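# Close and latch the door between two rooms

## Task

Push the door that separates the two rooms fully closed so its latch catches. When finished, no object other than the robot and the door may lie even partly within the yellow floor tape; resting on the tape line itself is allowed. The coffee table must be standing upright. The robot must not have toppled or be left leaning. The door must stay latched without the robot holding it.

## Robot and tools

ROBOT. A TidyBot++: a mobile base 0.54 m long, 0.50 m wide and 0.38 m tall, driven by four powered casters. It carries one seven-joint arm with a two-finger gripper. The shoulder sits 0.12 m ahead of the base centre and 0.68 m above the floor. Segment lengths are 0.42 m (upper arm), 0.31 m (forearm) and 0.31 m (wrist to hand point). The arm begins folded with the hand pointing down. In that state the hand reaches at most 0.08 m beyond the base front, and the elbow is up to 1.15 m high. There are two cameras. base_camera is a fixed 644x364 pinhole camera at the front of the base, about 0.35 m up and tilted downward. wrist_camera is a 644x476 fisheye on the hand and looks along the fingers. Calibration numbers are approximate.

FRAMES. The base frame has its origin on the floor below the base centre, with x forward, y left and z up. hand_pose is reported in this frame. It is the point midway between the finger pads; its z axis runs out along the fingers and its y axis is the closing direction. The odometry frame is the base frame at the start of the scene. Heading is positive to the left, in the range -3.142 to 3.142. base_odometry counts wheel turns, so slip shows up as travel, and it drifts by a few cm and degrees over many moves. base_tilt is in degrees, with forward and right lean positive; it carries a fixed bias of about 1 degree.

execute_actions. Arguments are "actions", a list holding one action or none, and "cameras", which can be base_camera, wrist_camera or all. Leaving cameras out, null or ["all"] returns every camera; [] returns none. An empty list only reports state and images. An action may contain:
- "base": exactly one of translate_m (metres, forward +), strafe_m (metres, left +) or rotate_rad (radians, counter-clockwise from above +). Each is an offset measured from the base's last reported position, never a place to go to. Ranges are -2 to 2 m, -2 to 2 m and -6.3 to 6.3 rad. A move that would take longer than 8.667 s at its top speed is refused.
- "joints": absolute target angles in radians, keyed by name. joint_1_rad can take any angle; positive turns the arm clockwise seen from above, opposite to heading. joint_2_rad (shoulder) is limited to -2.249 to 2.249. joint_3_rad can take any angle. joint_4_rad (elbow) is limited to -2.579 to 2.579. joint_5_rad can take any angle. joint_6_rad (wrist) is limited to -2.099 to 2.099. joint_7_rad can take any angle; with the hand pointing down, positive turns it counter-clockwise from above, and at 1.57 the fingers open left and right. gripper_pos is an absolute value from 0 (open, about 85 mm gap) to 1 (closed, squeezing hard). Joints that accept any angle go the short way round, so larger turns need steps of less than half a turn. A joint counts as done within ±0.039 (joints 1-4) or ±0.056 (joints 5-7), and the gripper within ±0.03.
- "speeds": optional caps for this action only. translate_m and strafe_m take 0.05 to 0.5 m/s; rotate_rad takes 0.1 to 1.57 rad/s. The defaults are the maximums.
All motions in an action start together. An action lasts at most 15 s. Any unknown key or out-of-range value rejects the whole call. If a call reports a stop, the remaining calls in that same reply are skipped.

ARM GEOMETRY. With joint_1_rad=0, joint_3_rad=3.14 and joint_5_rad=0, the arm stays in the base's x-z plane. Measured from vertical, with forward tilt positive, the angles are: upper arm = j2, forearm = j2-j4, hand = j2-j4-j6. The hand point's forward and upward offsets from the shoulder are the sums of length*sin and length*cos of those angles. Friction leaves joints slightly off target, and the hand usually ends 1-2 cm off. To correct, send each joint its previous command plus (wanted minus read). The arm sags under held loads; don't command a joint to its own reading while holding something.

OTHER TOOLS. wait takes seconds (0-10) and returns state and images while nothing new is commanded. zoom_image takes camera (base_camera or wrist_camera) and region [x0,y0,x1,y1] in pixels of that camera's latest image, no larger than 504x504. read_manual takes section "licences" and returns legal text only. finished_scene takes scene (the current scene number); it closes the scene irreversibly and reports success.

RESULT LINES. In base_status and joint_status, the outcomes mean:
- "done": the target was reached. For the base this only means the wheels turned the commanded amount, which may include slip.
- "off_target": the part stopped short and may still be pushing.
- "contact_stop" or "time_out": the target was dropped and the part holds where it stopped.
- "not_followed", or "joint command not followed" with a "cause:" line: a self-collision check blocked the arm targets; a gripper target still runs.
on_its_own reports motion you did not command. motor_effort gives percent of maximum with the peak in brackets; readings are noisy. "ARM HIT" means the arm struck the base or itself. A torque fault freezes the arm and gripper for 10 s and skips the rest of the call. Limits are 104.5 N m for joints 1-4 and 51.3 for joints 5-7, with warnings at 56.7 and 29.4. MOTOR HOT appears from 60 °C. OVER-TEMPERATURE FAULT at 75 °C lets the arm sink, and joints then read limit_stop_at_motor_heat; resend the targets.

CAUTIONS. A blocked base keeps shoving until it times out and may still report done. Never drive while the arm is caught on something higher than about 0.8 m: the robot can tip. Sideways force on a raised hand can lift wheels; backing off or retracting the arm rights a lean. Do not slam the door, knock over the coffee table, push things into the taped area, or drop objects. Hard hits and forceful pushes reduce quality. Loose objects may occasionally be nudged by outside disturbances. The robot holds its last command while you think. Fewer and shorter motions are better.

Each tool is called as name([rows], argument=value, ...), one row to a line, values as JSON.

## Session

execute_actions(actions=[])

Scene clock: 0.00 s.
base_odometry: x=+0.000 y=+0.000 heading=+0.000 (m, m, rad; odometry frame)
base_tilt: forward=-0.5 right=+0.4 (deg)
base_status: not commanded
joint_positions: joint_1_rad=-0.017 joint_2_rad=-0.354 joint_3_rad=+3.126 joint_4_rad=-2.521 joint_5_rad=-0.041 joint_6_rad=-0.843 joint_7_rad=+1.604 gripper_pos=+0.000
joint_status: not commanded
motor_effort: joint_1_rad=-1 joint_2_rad=-1 joint_3_rad=+0 joint_4_rad=+12 joint_5_rad=+0 joint_6_rad=+1 joint_7_rad=+0 (%)
hand_pose: x=+0.2735 y=+0.0154 z=+0.5912 quat_wxyz=(-0.014, +0.998, +0.020, +0.065) (m; base frame)
pictures: base_camera, wrist_camera
Images, in order (width x height): base_camera 644x364, wrist_camera 644x476.

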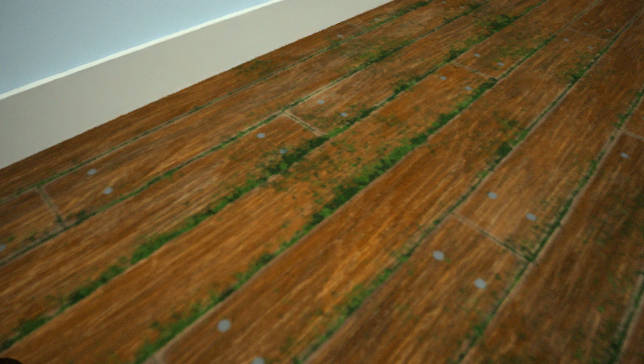

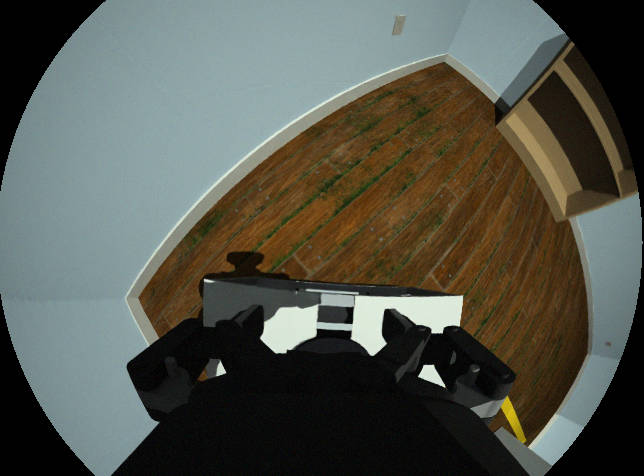

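execute_actions([
  {"base":{"rotate_rad":-2.2},"joints":{"joint_4_rad":-1.6,"joint_6_rad":-1.3}},
])

Scene clock: 5.63 s.
base_odometry: x=+0.000 y=+0.000 heading=-2.199 (m, m, rad; odometry frame)
base_tilt: forward=-0.5 right=+0.3 (deg)
base_status: done
joint_positions: joint_1_rad=-0.017 joint_2_rad=-0.354 joint_3_rad=+3.126 joint_4_rad=-1.610 joint_5_rad=-0.041 joint_6_rad=-1.265 joint_7_rad=+1.604 gripper_pos=+0.000
joint_status: all done
motor_effort: joint_1_rad=+0(1) joint_2_rad=-5(6) joint_3_rad=+1(2) joint_4_rad=+16(17) joint_5_rad=+0(1) joint_6_rad=+5(5) joint_7_rad=+1(0) (%)
hand_pose: x=+0.4525 y=+0.0255 z=+0.9208 quat_wxyz=(-0.018, +0.952, +0.032, +0.305) (m; base frame)
pictures: base_camera, wrist_camera
camera_calibration (this result's frames):
wrist_camera: T_world_to_cam=[[0.0982141, -0.994835, -0.0256536, 0.0107584], [-0.814841, -0.0655923, -0.575961, 0.953042], [0.571303, 0.0774711, -0.817074, 0.62309], [0, 0, 0, 1]] pos_world=[0.419548, 0.0249435, 1.0583]
Images, in order (width x height): base_camera 644x364, wrist_camera 644x476.

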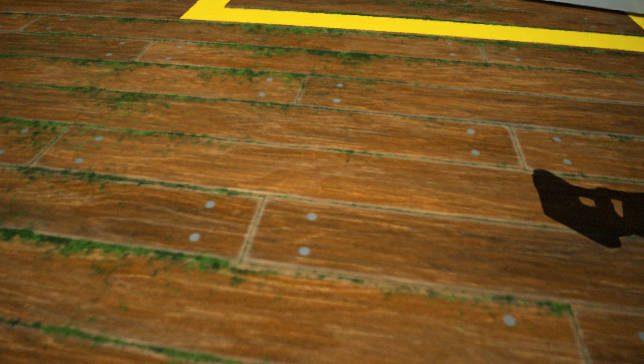

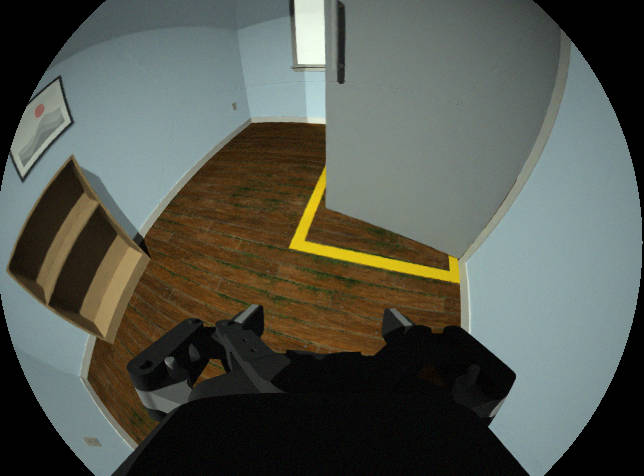

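execute_actions([
  {"base":{"strafe_m":0.75}},
], cameras=[])

execute_actions([
  {"base":{"translate_m":1.7},"joints":{"joint_1_rad":0.5}},
], cameras=["wrist_camera"])

execute_actions([
  {"base":{"rotate_rad":-1.77},"joints":{"joint_1_rad":0}},
])

Scene clock: 19.37 s.
base_odometry: x=+0.606 y=-0.442 heading=-2.200 (m, m, rad; odometry frame)
base_tilt: forward=-0.5 right=+0.3 (deg)
base_status: done
joint_positions: joint_1_rad=-0.017 joint_2_rad=-0.354 joint_3_rad=+3.126 joint_4_rad=-1.610 joint_5_rad=-0.041 joint_6_rad=-1.266 joint_7_rad=+1.604 gripper_pos=+0.000
joint_status: not commanded
motor_effort: joint_1_rad=+0(0) joint_2_rad=-5(5) joint_3_rad=+0(2) joint_4_rad=+16(17) joint_5_rad=+0(1) joint_6_rad=+5(5) joint_7_rad=+0(1) (%)
hand_pose: x=+0.4522 y=+0.0255 z=+0.9206 quat_wxyz=(-0.018, +0.952, +0.032, +0.305) (m; base frame)
pictures: none
No camera images: the call's "cameras" was empty. Leave "cameras" out to get every camera's image.

Scene clock: 24.13 s.
base_odometry: x=-0.394 y=-1.817 heading=-2.200 (m, m, rad; odometry frame)
base_tilt: forward=-0.5 right=+0.3 (deg)
base_status: done
joint_positions: joint_1_rad=+0.484 joint_2_rad=-0.353 joint_3_rad=+3.126 joint_4_rad=-1.609 joint_5_rad=-0.041 joint_6_rad=-1.269 joint_7_rad=+1.604 gripper_pos=+0.000
joint_status: all done
motor_effort: joint_1_rad=+1(1) joint_2_rad=-4(8) joint_3_rad=+1(2) joint_4_rad=+17(17) joint_5_rad=+0(1) joint_6_rad=+5(5) joint_7_rad=+0(1) (%)
hand_pose: x=+0.4229 y=-0.1375 z=+0.9201 quat_wxyz=(+0.058, +0.930, -0.206, +0.298) (m; base frame)
pictures: wrist_camera
camera_calibration (this result's frames):
wrist_camera: T_world_to_cam=[[-0.392029, -0.919588, -0.0258994, 0.0693617], [-0.748348, 0.335149, -0.572407, 0.941583], [0.535059, -0.205018, -0.819561, 0.630808], [0, 0, 0, 1]] pos_world=[0.394305, -0.122459, 1.05775]
Images, in order (width x height): wrist_camera 644x476.

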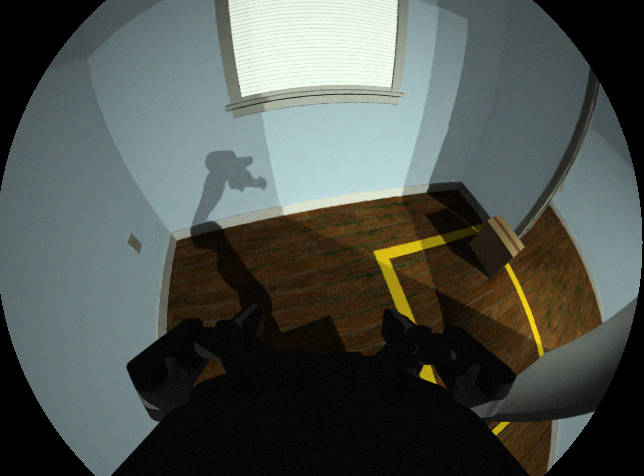

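Scene clock: 26.53 s.
base_odometry: x=-0.394 y=-1.817 heading=+2.314 (m, m, rad; odometry frame)
base_tilt: forward=-0.5 right=+0.3 (deg)
base_status: done
joint_positions: joint_1_rad=+0.018 joint_2_rad=-0.353 joint_3_rad=+3.126 joint_4_rad=-1.609 joint_5_rad=-0.041 joint_6_rad=-1.269 joint_7_rad=+1.604 gripper_pos=+0.000
joint_status: all done
motor_effort: joint_1_rad=+0(1) joint_2_rad=-4(6) joint_3_rad=+1(3) joint_4_rad=+16(17) joint_5_rad=+0(1) joint_6_rad=+5(5) joint_7_rad=+0(0) (%)
hand_pose: x=+0.4523 y=+0.0138 z=+0.9201 quat_wxyz=(-0.013, +0.953, +0.015, +0.304) (m; base frame)
pictures: base_camera, wrist_camera
camera_calibration (this result's frames):
wrist_camera: T_world_to_cam=[[0.0632729, -0.99766, -0.0258992, 0.0151806], [-0.819131, -0.0370906, -0.572407, 0.950006], [0.570107, 0.0574326, -0.819561, 0.626638], [0, 0, 0, 1]] pos_world=[0.419968, 0.0143919, 1.05775]
Images, in order (width x height): base_camera 644x364, wrist_camera 644x476.

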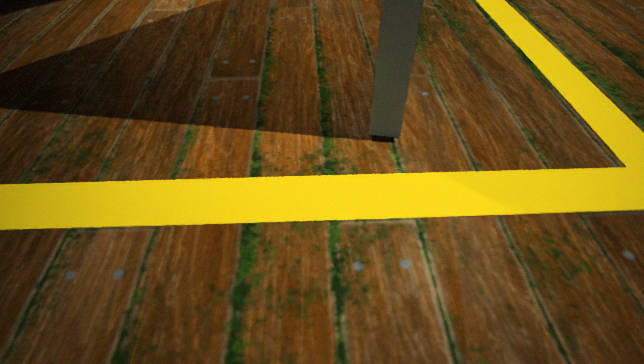

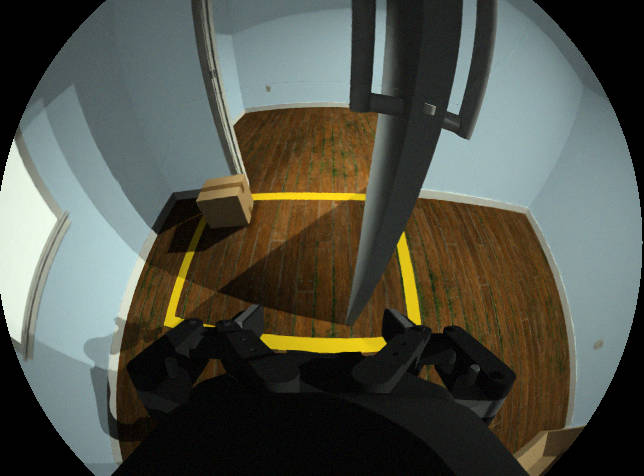

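execute_actions([
  {"base":{"strafe_m":0.29},"joints":{"joint_1_rad":-1.4,"joint_6_rad":-1.7}},
], cameras=[])

execute_actions([
  {"base":{"translate_m":0.85}},
])

Scene clock: 42.07 s.
base_odometry: x=-0.608 y=-2.013 heading=+2.313 (m, m, rad; odometry frame)
base_tilt: forward=-0.5 right=+0.3 (deg)
base_status: done
joint_positions: joint_1_rad=-1.384 joint_2_rad=-0.353 joint_3_rad=+3.126 joint_4_rad=-1.609 joint_5_rad=-0.041 joint_6_rad=-1.666 joint_7_rad=+1.604 gripper_pos=+0.000
joint_status: all done
motor_effort: joint_1_rad=+0(1) joint_2_rad=-3(6) joint_3_rad=+1(2) joint_4_rad=+15(17) joint_5_rad=+0(1) joint_6_rad=+2(4) joint_7_rad=-1(0) (%)
hand_pose: x=+0.1420 y=+0.2205 z=+0.8703 quat_wxyz=(-0.083, +0.747, +0.655, +0.074) (m; base frame)
pictures: none
No camera images: the call's "cameras" was empty. Leave "cameras" out to get every camera's image.

Scene clock: 45.13 s.
base_odometry: x=-1.183 y=-1.387 heading=+2.314 (m, m, rad; odometry frame)
base_tilt: forward=-0.5 right=+0.3 (deg)
base_status: done
joint_positions: joint_1_rad=-1.384 joint_2_rad=-0.353 joint_3_rad=+3.126 joint_4_rad=-1.609 joint_5_rad=-0.041 joint_6_rad=-1.666 joint_7_rad=+1.604 gripper_pos=+0.000
joint_status: not commanded
motor_effort: joint_1_rad=+0(1) joint_2_rad=-3(4) joint_3_rad=+1(2) joint_4_rad=+15(15) joint_5_rad=+0(1) joint_6_rad=+2(2) joint_7_rad=+0(0) (%)
hand_pose: x=+0.1418 y=+0.2202 z=+0.8702 quat_wxyz=(-0.083, +0.747, +0.656, +0.074) (m; base frame)
pictures: base_camera, wrist_camera
camera_calibration (this result's frames):
wrist_camera: T_world_to_cam=[[0.993238, -0.105976, -0.0473985, -0.0700922], [-0.113658, -0.970853, -0.211011, 0.465927], [-0.0236548, 0.214971, -0.976334, 0.93687], [0, 0, 0, 1]] pos_world=[0.144736, 0.243518, 1.00969]
Images, in order (width x height): base_camera 644x364, wrist_camera 644x476.

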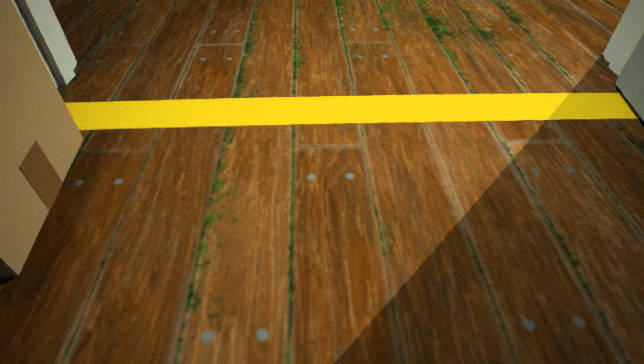

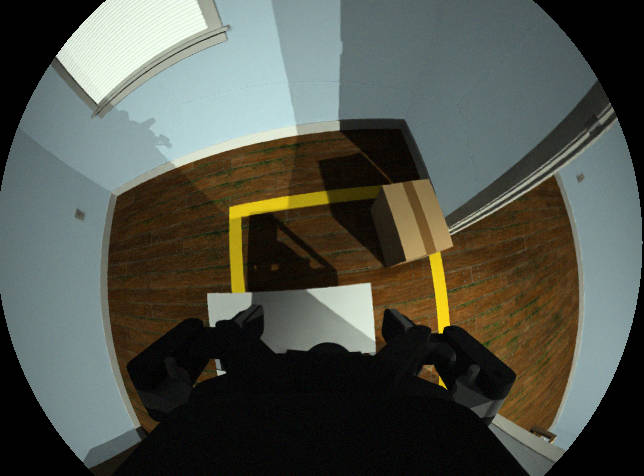

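execute_actions([
  {"base":{"translate_m":0.41}},
], cameras=[])

execute_actions([
  {"base":{"strafe_m":0.53},"speeds":{"strafe_m":0.13}},
])

execute_actions([
  {"base":{"strafe_m":-0.1}},
], cameras=[])

execute_actions([
  {"base":{"translate_m":-1.0}},
])

Scene clock: 54.37 s.
base_odometry: x=-1.461 y=-1.085 heading=+2.314 (m, m, rad; odometry frame)
base_tilt: forward=-0.5 right=+0.3 (deg)
base_status: done
joint_positions: joint_1_rad=-1.385 joint_2_rad=-0.353 joint_3_rad=+3.126 joint_4_rad=-1.609 joint_5_rad=-0.041 joint_6_rad=-1.667 joint_7_rad=+1.604 gripper_pos=+0.000
joint_status: not commanded
motor_effort: joint_1_rad=+0(0) joint_2_rad=-3(4) joint_3_rad=+1(2) joint_4_rad=+15(15) joint_5_rad=+0(1) joint_6_rad=+2(2) joint_7_rad=+0(1) (%)
hand_pose: x=+0.1418 y=+0.2202 z=+0.8702 quat_wxyz=(-0.083, +0.747, +0.656, +0.074) (m; base frame)
pictures: none
No camera images: the call's "cameras" was empty. Leave "cameras" out to get every camera's image.

Scene clock: 59.00 s.
base_odometry: x=-1.851 y=-1.444 heading=+2.314 (m, m, rad; odometry frame)
base_tilt: forward=-0.5 right=+0.3 (deg)
base_status: done
joint_positions: joint_1_rad=-1.385 joint_2_rad=-0.352 joint_3_rad=+3.126 joint_4_rad=-1.609 joint_5_rad=-0.041 joint_6_rad=-1.669 joint_7_rad=+1.604 gripper_pos=+0.000
joint_status: not commanded
motor_effort: joint_1_rad=+1(1) joint_2_rad=-3(6) joint_3_rad=+0(1) joint_4_rad=+15(15) joint_5_rad=+0(0) joint_6_rad=+2(3) joint_7_rad=+1(0) (%)
hand_pose: x=+0.1417 y=+0.2197 z=+0.8700 quat_wxyz=(-0.082, +0.747, +0.656, +0.073) (m; base frame)
pictures: base_camera, wrist_camera
camera_calibration (this result's frames):
wrist_camera: T_world_to_cam=[[0.993249, -0.105789, -0.047585, -0.069907], [-0.113451, -0.971438, -0.208418, 0.463193], [-0.0241775, 0.212409, -0.976882, 0.937852], [0, 0, 0, 1]] pos_world=[0.14466, 0.243359, 1.00938]
Images, in order (width x height): base_camera 644x364, wrist_camera 644x476.

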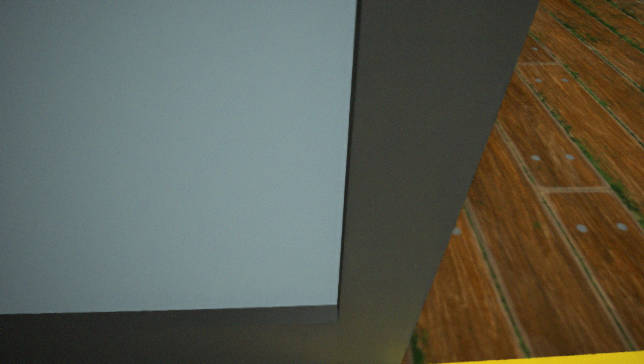

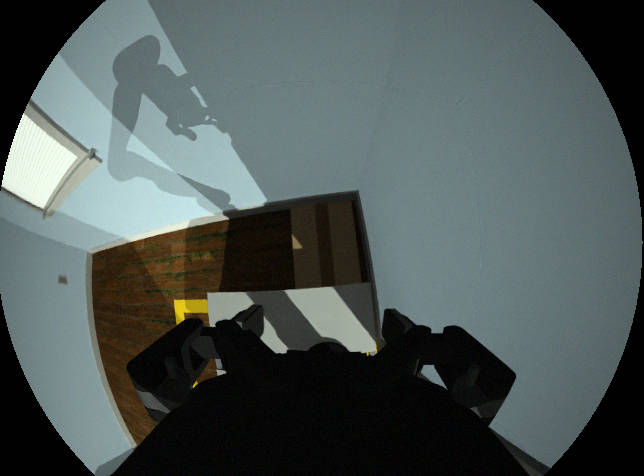

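Scene clock: 60.17 s.
base_odometry: x=-1.778 y=-1.376 heading=+2.314 (m, m, rad; odometry frame)
base_tilt: forward=-0.5 right=+0.3 (deg)
base_status: done
joint_positions: joint_1_rad=-1.385 joint_2_rad=-0.358 joint_3_rad=+3.126 joint_4_rad=-1.609 joint_5_rad=-0.041 joint_6_rad=-1.669 joint_7_rad=+1.604 gripper_pos=+0.000
joint_status: not commanded
motor_effort: joint_1_rad=+1(0) joint_2_rad=-3(5) joint_3_rad=+1(1) joint_4_rad=+15(15) joint_5_rad=+0(0) joint_6_rad=+2(3) joint_7_rad=+0(0) (%)
hand_pose: x=+0.1415 y=+0.2186 z=+0.8712 quat_wxyz=(-0.083, +0.747, +0.656, +0.075) (m; base frame)
pictures: none
No camera images: the call's "cameras" was empty. Leave "cameras" out to get every camera's image.

Scene clock: 63.63 s.
base_odometry: x=-1.100 y=-2.111 heading=+2.315 (m, m, rad; odometry frame)
base_tilt: forward=-0.5 right=+0.3 (deg)
base_status: done
joint_positions: joint_1_rad=-1.385 joint_2_rad=-0.357 joint_3_rad=+3.126 joint_4_rad=-1.609 joint_5_rad=-0.041 joint_6_rad=-1.669 joint_7_rad=+1.604 gripper_pos=+0.000
joint_status: not commanded
motor_effort: joint_1_rad=+1(1) joint_2_rad=-3(6) joint_3_rad=+0(2) joint_4_rad=+15(15) joint_5_rad=+0(1) joint_6_rad=+2(2) joint_7_rad=-1(1) (%)
hand_pose: x=+0.1414 y=+0.2187 z=+0.8711 quat_wxyz=(-0.083, +0.747, +0.656, +0.074) (m; base frame)
pictures: base_camera, wrist_camera
camera_calibration (this result's frames):
wrist_camera: T_world_to_cam=[[0.993328, -0.105207, -0.0472358, -0.070142], [-0.112912, -0.970561, -0.212751, 0.465902], [-0.0234624, 0.216665, -0.975964, 0.937288], [0, 0, 0, 1]] pos_world=[0.144271, 0.241729, 1.01057]
Images, in order (width x height): base_camera 644x364, wrist_camera 644x476.

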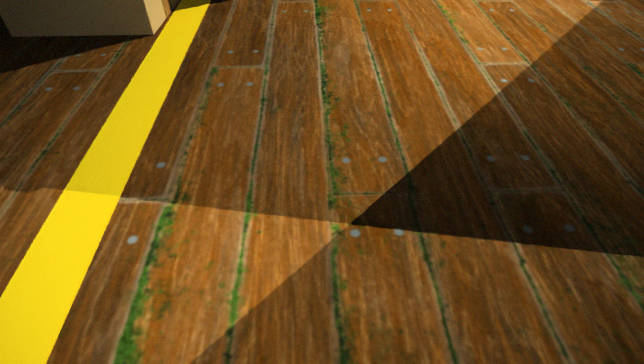

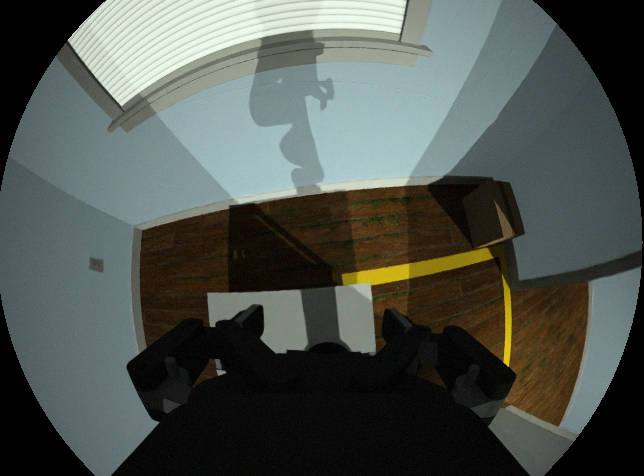

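execute_actions([
  {"base":{"strafe_m":-1.17},"joints":{"joint_1_rad":-3.1,"joint_2_rad":0.1,"joint_4_rad":-1.4,"joint_6_rad":-1.9,"joint_7_rad":4.0}},
])

execute_actions([
  {"base":{"translate_m":0.45}},
])

execute_actions([
  {"base":{"strafe_m":0.65},"speeds":{"strafe_m":0.12}},
])

Scene clock: 83.93 s.
base_odometry: x=-0.239 y=-1.319 heading=+2.315 (m, m, rad; odometry frame)
base_tilt: forward=-0.5 right=+0.3 (deg)
base_status: done
joint_positions: joint_1_rad=-3.091 joint_2_rad=+0.086 joint_3_rad=+3.126 joint_4_rad=-1.414 joint_5_rad=-0.041 joint_6_rad=-1.865 joint_7_rad=+3.969 gripper_pos=+0.000
joint_status: all done
motor_effort: joint_1_rad=+0(2) joint_2_rad=-16(17) joint_3_rad=+0(1) joint_4_rad=+13(14) joint_5_rad=+0(1) joint_6_rad=-2(3) joint_7_rad=-1(0) (%)
hand_pose: x=-0.1618 y=-0.0037 z=+0.8200 quat_wxyz=(+0.019, -0.921, +0.373, -0.112) (m; base frame)
pictures: base_camera, wrist_camera
camera_calibration (this result's frames):
wrist_camera: T_world_to_cam=[[-0.666693, -0.732242, -0.139073, 0.00967603], [-0.708739, 0.680575, -0.185759, 0.0924695], [0.23067, -0.0252779, -0.972704, 0.966058], [0, 0, 0, 1]] pos_world=[-0.150853, -0.0314272, 0.958211]
Images, in order (width x height): base_camera 644x364, wrist_camera 644x476.

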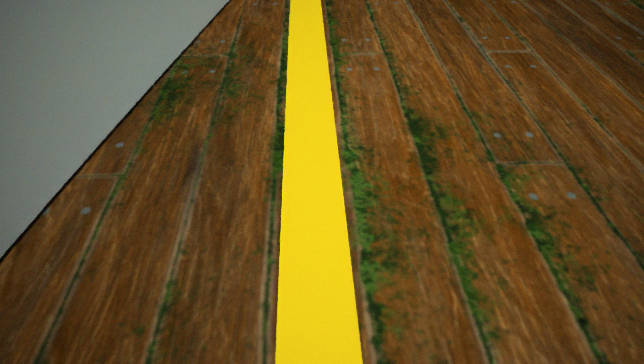

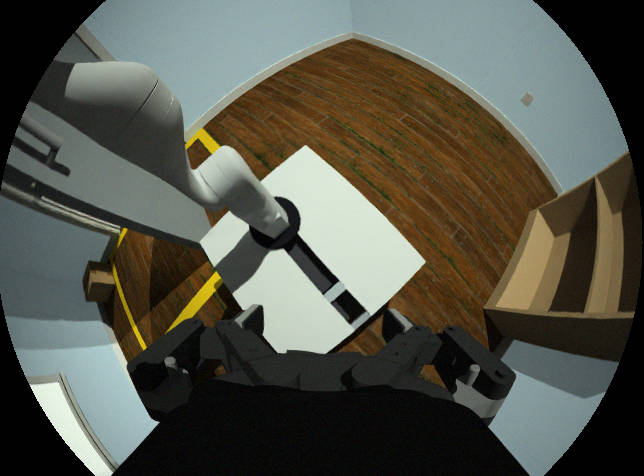

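Scene clock: 86.20 s.
base_odometry: x=-0.544 y=-0.988 heading=+2.314 (m, m, rad; odometry frame)
base_tilt: forward=-0.5 right=+0.3 (deg)
base_status: done
joint_positions: joint_1_rad=-3.091 joint_2_rad=+0.093 joint_3_rad=+3.126 joint_4_rad=-1.411 joint_5_rad=-0.041 joint_6_rad=-1.869 joint_7_rad=+3.969 gripper_pos=+0.000
joint_status: not commanded
motor_effort: joint_1_rad=+0(0) joint_2_rad=-16(18) joint_3_rad=+0(0) joint_4_rad=+13(14) joint_5_rad=+0(0) joint_6_rad=-2(3) joint_7_rad=+1(0) (%)
hand_pose: x=-0.1625 y=-0.0036 z=+0.8191 quat_wxyz=(+0.020, -0.920, +0.373, -0.115) (m; base frame)
pictures: base_camera, wrist_camera
camera_calibration (this result's frames):
wrist_camera: T_world_to_cam=[[-0.665464, -0.732407, -0.144006, 0.0134071], [-0.70738, 0.680386, -0.191542, 0.0967733], [0.238267, -0.0255975, -0.970862, 0.965065], [0, 0, 0, 1]] pos_world=[-0.152565, -0.0313204, 0.957413]
Images, in order (width x height): base_camera 644x364, wrist_camera 644x476.

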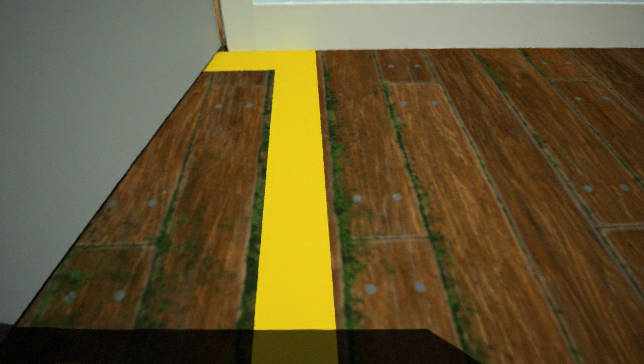

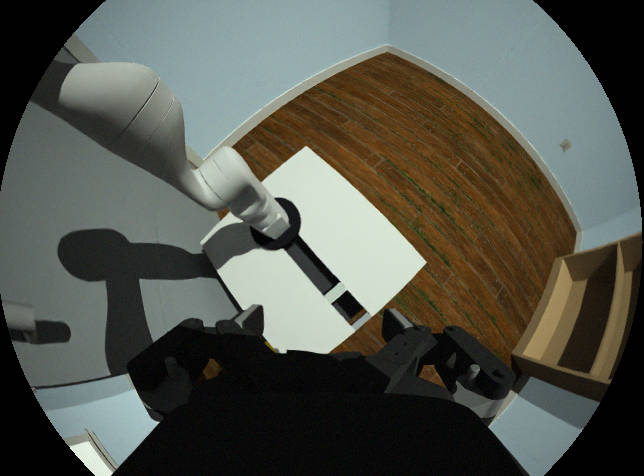

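Scene clock: 92.23 s.
base_odometry: x=-1.022 y=-1.428 heading=+2.314 (m, m, rad; odometry frame)
base_tilt: forward=-0.5 right=+0.3 (deg)
base_status: done
joint_positions: joint_1_rad=-3.092 joint_2_rad=+0.093 joint_3_rad=+3.127 joint_4_rad=-1.411 joint_5_rad=-0.041 joint_6_rad=-1.869 joint_7_rad=+3.969 gripper_pos=+0.000
joint_status: not commanded
motor_effort: joint_1_rad=+0(5) joint_2_rad=-16(17) joint_3_rad=+0(3) joint_4_rad=+13(14) joint_5_rad=+0(2) joint_6_rad=-2(3) joint_7_rad=-1(0) (%)
hand_pose: x=-0.1626 y=-0.0037 z=+0.8190 quat_wxyz=(+0.021, -0.920, +0.373, -0.116) (m; base frame)
pictures: base_camera, wrist_camera
camera_calibration (this result's frames):
wrist_camera: T_world_to_cam=[[-0.664836, -0.732849, -0.144656, 0.0139001], [-0.707809, 0.679933, -0.191567, 0.0966961], [0.238747, -0.0249717, -0.970761, 0.965018], [0, 0, 0, 1]] pos_world=[-0.152711, -0.031462, 0.957336]
Images, in order (width x height): base_camera 644x364, wrist_camera 644x476.

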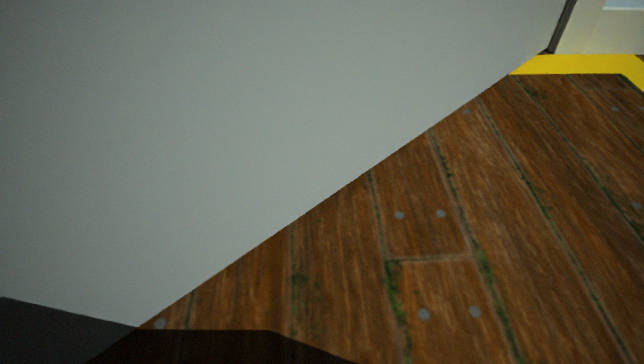

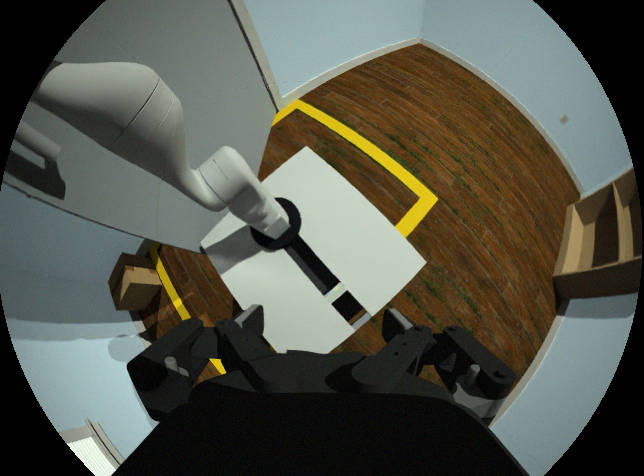

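execute_actions([
  {"base":{"translate_m":0.55},"speeds":{"translate_m":0.11},"joints":{"joint_7_rad":5.4}},
])

execute_actions([
  {"base":{"strafe_m":0.13}},
], cameras=[])

execute_actions([
  {"base":{"translate_m":0.09},"speeds":{"translate_m":0.05}},
])

Scene clock: 107.13 s.
base_odometry: x=-1.395 y=-1.023 heading=+2.314 (m, m, rad; odometry frame)
base_tilt: forward=-0.5 right=+0.3 (deg)
base_status: done
joint_positions: joint_1_rad=-3.092 joint_2_rad=+0.096 joint_3_rad=+3.127 joint_4_rad=-1.410 joint_5_rad=-0.041 joint_6_rad=-1.870 joint_7_rad=+5.387 gripper_pos=+0.000
joint_status: all done
motor_effort: joint_1_rad=+0(2) joint_2_rad=-17(20) joint_3_rad=+0(2) joint_4_rad=+13(14) joint_5_rad=+0(1) joint_6_rad=-2(3) joint_7_rad=+0(0) (%)
hand_pose: x=-0.1630 y=-0.0037 z=+0.8185 quat_wxyz=(-0.060, -0.941, -0.316, -0.102) (m; base frame)
pictures: base_camera, wrist_camera
camera_calibration (this result's frames):
wrist_camera: T_world_to_cam=[[0.600227, -0.784371, 0.156491, -0.0269249], [-0.771762, -0.619347, -0.144196, 0.0423207], [0.210025, -0.0342239, -0.977097, 0.965039], [0, 0, 0, 1]] pos_world=[-0.15386, 0.0381194, 0.953253]
Images, in order (width x height): base_camera 644x364, wrist_camera 644x476.

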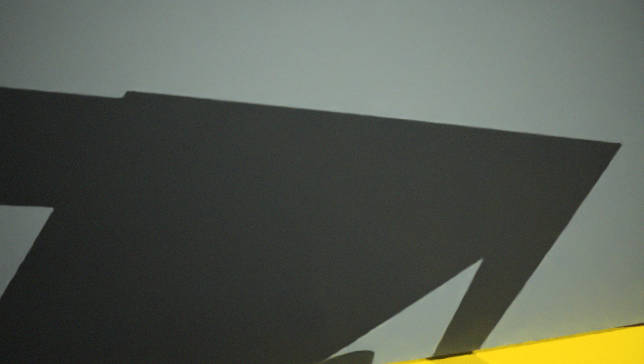

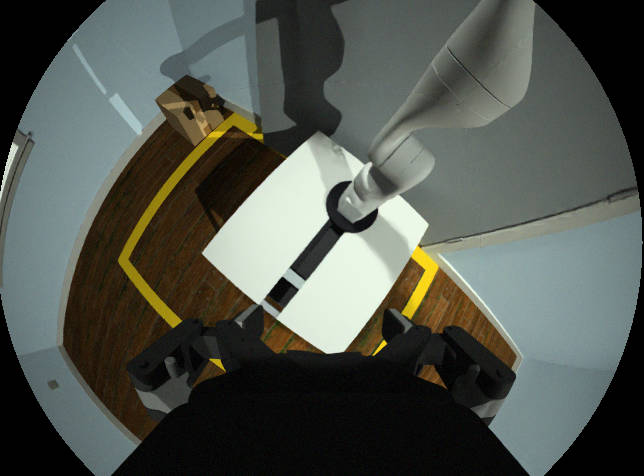

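Scene clock: 108.50 s.
base_odometry: x=-1.491 y=-1.111 heading=+2.314 (m, m, rad; odometry frame)
base_tilt: forward=-0.5 right=+0.3 (deg)
base_status: done
joint_positions: joint_1_rad=-3.093 joint_2_rad=+0.096 joint_3_rad=+3.127 joint_4_rad=-1.410 joint_5_rad=-0.041 joint_6_rad=-1.870 joint_7_rad=+5.387 gripper_pos=+0.000
joint_status: not commanded
motor_effort: joint_1_rad=+0(3) joint_2_rad=-17(17) joint_3_rad=+0(2) joint_4_rad=+13(13) joint_5_rad=+0(1) joint_6_rad=-2(3) joint_7_rad=+0(1) (%)
hand_pose: x=-0.1630 y=-0.0039 z=+0.8185 quat_wxyz=(-0.060, -0.941, -0.316, -0.102) (m; base frame)
pictures: none
No camera images: the call's "cameras" was empty. Leave "cameras" out to get every camera's image.

Scene clock: 110.77 s.
base_odometry: x=-1.552 y=-1.045 heading=+2.314 (m, m, rad; odometry frame)
base_tilt: forward=-0.5 right=+0.3 (deg)
base_status: done
joint_positions: joint_1_rad=-3.093 joint_2_rad=+0.098 joint_3_rad=+3.127 joint_4_rad=-1.409 joint_5_rad=-0.041 joint_6_rad=-1.870 joint_7_rad=+5.387 gripper_pos=+0.000
joint_status: not commanded
motor_effort: joint_1_rad=+1(1) joint_2_rad=-17(21) joint_3_rad=+0(1) joint_4_rad=+13(13) joint_5_rad=+0(0) joint_6_rad=-2(3) joint_7_rad=-1(0) (%)
hand_pose: x=-0.1632 y=-0.0039 z=+0.8183 quat_wxyz=(-0.060, -0.941, -0.316, -0.103) (m; base frame)
pictures: base_camera, wrist_camera
camera_calibration (this result's frames):
wrist_camera: T_world_to_cam=[[0.600642, -0.783938, 0.157069, -0.0273405], [-0.77119, -0.619901, -0.144872, 0.0426849], [0.210937, -0.0341139, -0.976904, 0.964918], [0, 0, 0, 1]] pos_world=[-0.154197, 0.0379443, 0.95311]
Images, in order (width x height): base_camera 644x364, wrist_camera 644x476.

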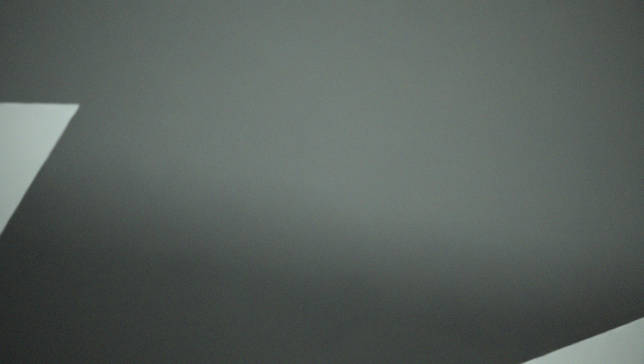

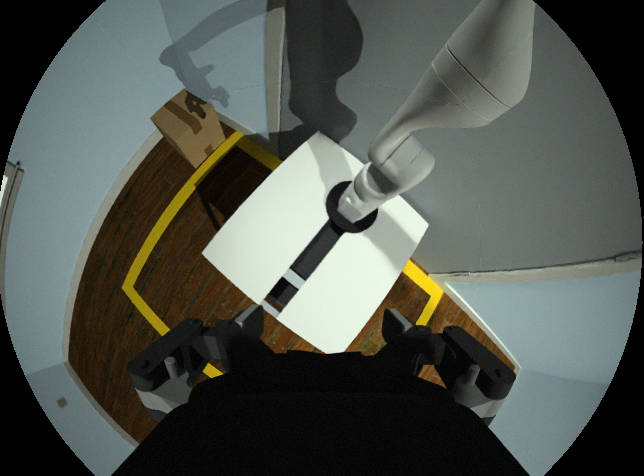

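execute_actions([
  {"base":{"translate_m":0.03},"speeds":{"translate_m":0.05}},
])

Scene clock: 115.77 s.
base_odometry: x=-1.558 y=-1.038 heading=+2.315 (m, m, rad; odometry frame)
base_tilt: forward=-0.5 right=+0.3 (deg)
base_status: translate_m time_out (by the wheels' count: +0.009 of +0.030)
joint_positions: joint_1_rad=-3.094 joint_2_rad=+0.096 joint_3_rad=+3.127 joint_4_rad=-1.408 joint_5_rad=-0.041 joint_6_rad=-1.875 joint_7_rad=+5.387 gripper_pos=+0.000
joint_status: not commanded
motor_effort: joint_1_rad=+0(3) joint_2_rad=-17(30) joint_3_rad=+0(3) joint_4_rad=+13(14) joint_5_rad=+0(1) joint_6_rad=-2(6) joint_7_rad=+0(0) (%)
hand_pose: x=-0.1620 y=-0.0040 z=+0.8192 quat_wxyz=(-0.061, -0.941, -0.316, -0.104) (m; base frame)
pictures: base_camera, wrist_camera
camera_calibration (this result's frames):
wrist_camera: T_world_to_cam=[[0.600695, -0.783621, 0.15844, -0.0294012], [-0.770554, -0.620304, -0.146525, 0.0451077], [0.213101, -0.0340698, -0.976436, 0.965487], [0, 0, 0, 1]] pos_world=[-0.153327, 0.037835, 0.954004]
Images, in order (width x height): base_camera 644x364, wrist_camera 644x476.

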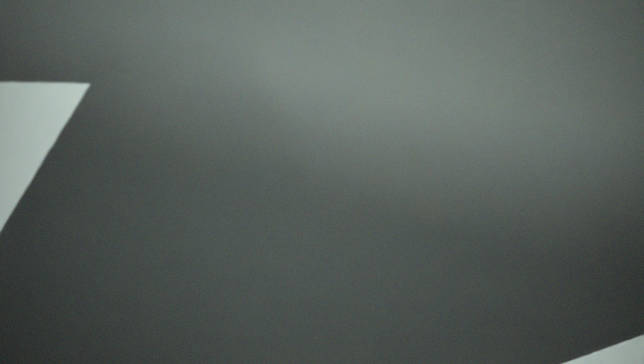

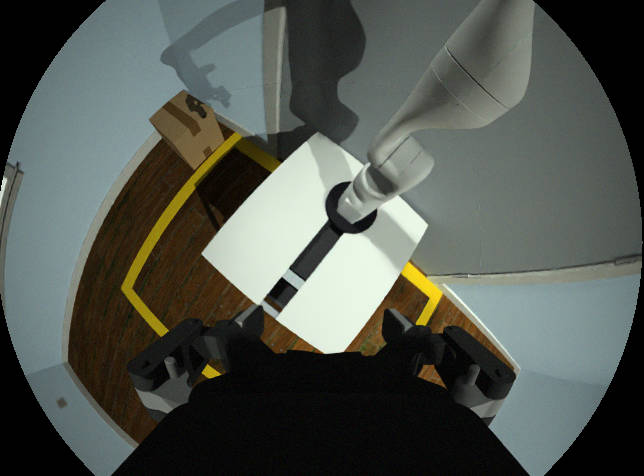

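Verify it's the stop and not the latch resistance.

execute_actions([
  {"base":{"translate_m":-0.55}},
])

zoom_image(camera="base_camera", region=[0,0,300,170])

Scene clock: 121.87 s.
base_odometry: x=-1.186 y=-1.443 heading=+2.314 (m, m, rad; odometry frame)
base_tilt: forward=-0.5 right=+0.3 (deg)
base_status: done
joint_positions: joint_1_rad=-3.094 joint_2_rad=+0.104 joint_3_rad=+3.127 joint_4_rad=-1.407 joint_5_rad=-0.041 joint_6_rad=-1.875 joint_7_rad=+5.387 gripper_pos=+0.000
joint_status: not commanded
motor_effort: joint_1_rad=+1(3) joint_2_rad=-16(19) joint_3_rad=+0(2) joint_4_rad=+13(14) joint_5_rad=+0(1) joint_6_rad=-3(3) joint_7_rad=+0(0) (%)
hand_pose: x=-0.1632 y=-0.0041 z=+0.8172 quat_wxyz=(-0.062, -0.940, -0.317, -0.107) (m; base frame)
pictures: base_camera, wrist_camera
camera_calibration (this result's frames):
wrist_camera: T_world_to_cam=[[0.599983, -0.783228, 0.163017, -0.032268], [-0.769137, -0.620788, -0.151822, 0.0483457], [0.22011, -0.0342924, -0.974872, 0.963618], [0, 0, 0, 1]] pos_world=[-0.155557, 0.037784, 0.952005]
Images, in order (width x height): base_camera 644x364, wrist_camera 644x476.

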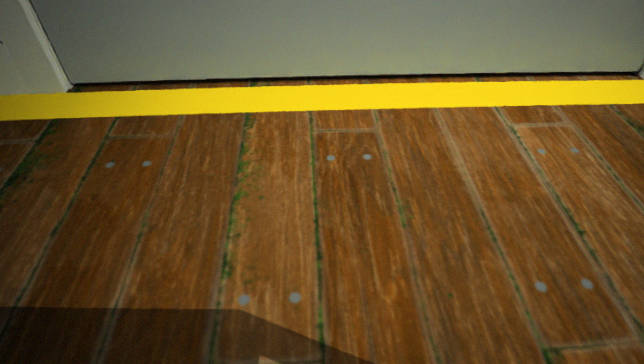

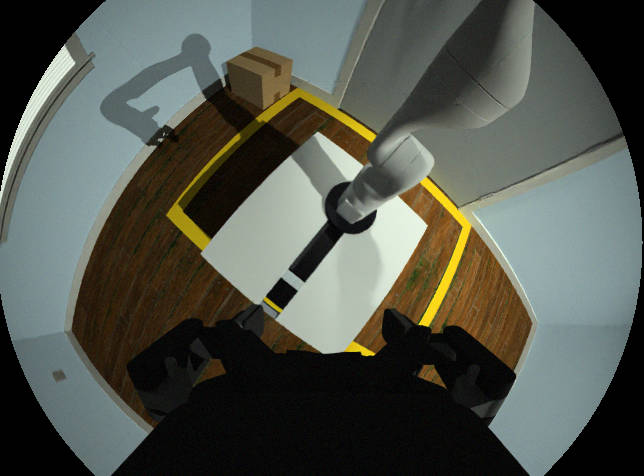

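Region (0, 0, 300, 170) of base_camera's 644x364 image, scaled by 1.680; it fills the top 286 rows of this view, and the rest is white.

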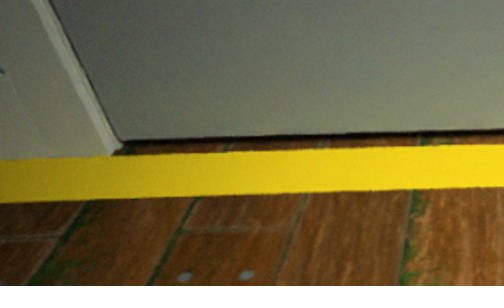

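finished_scene(scene=1)

The scene is finished: the task was done.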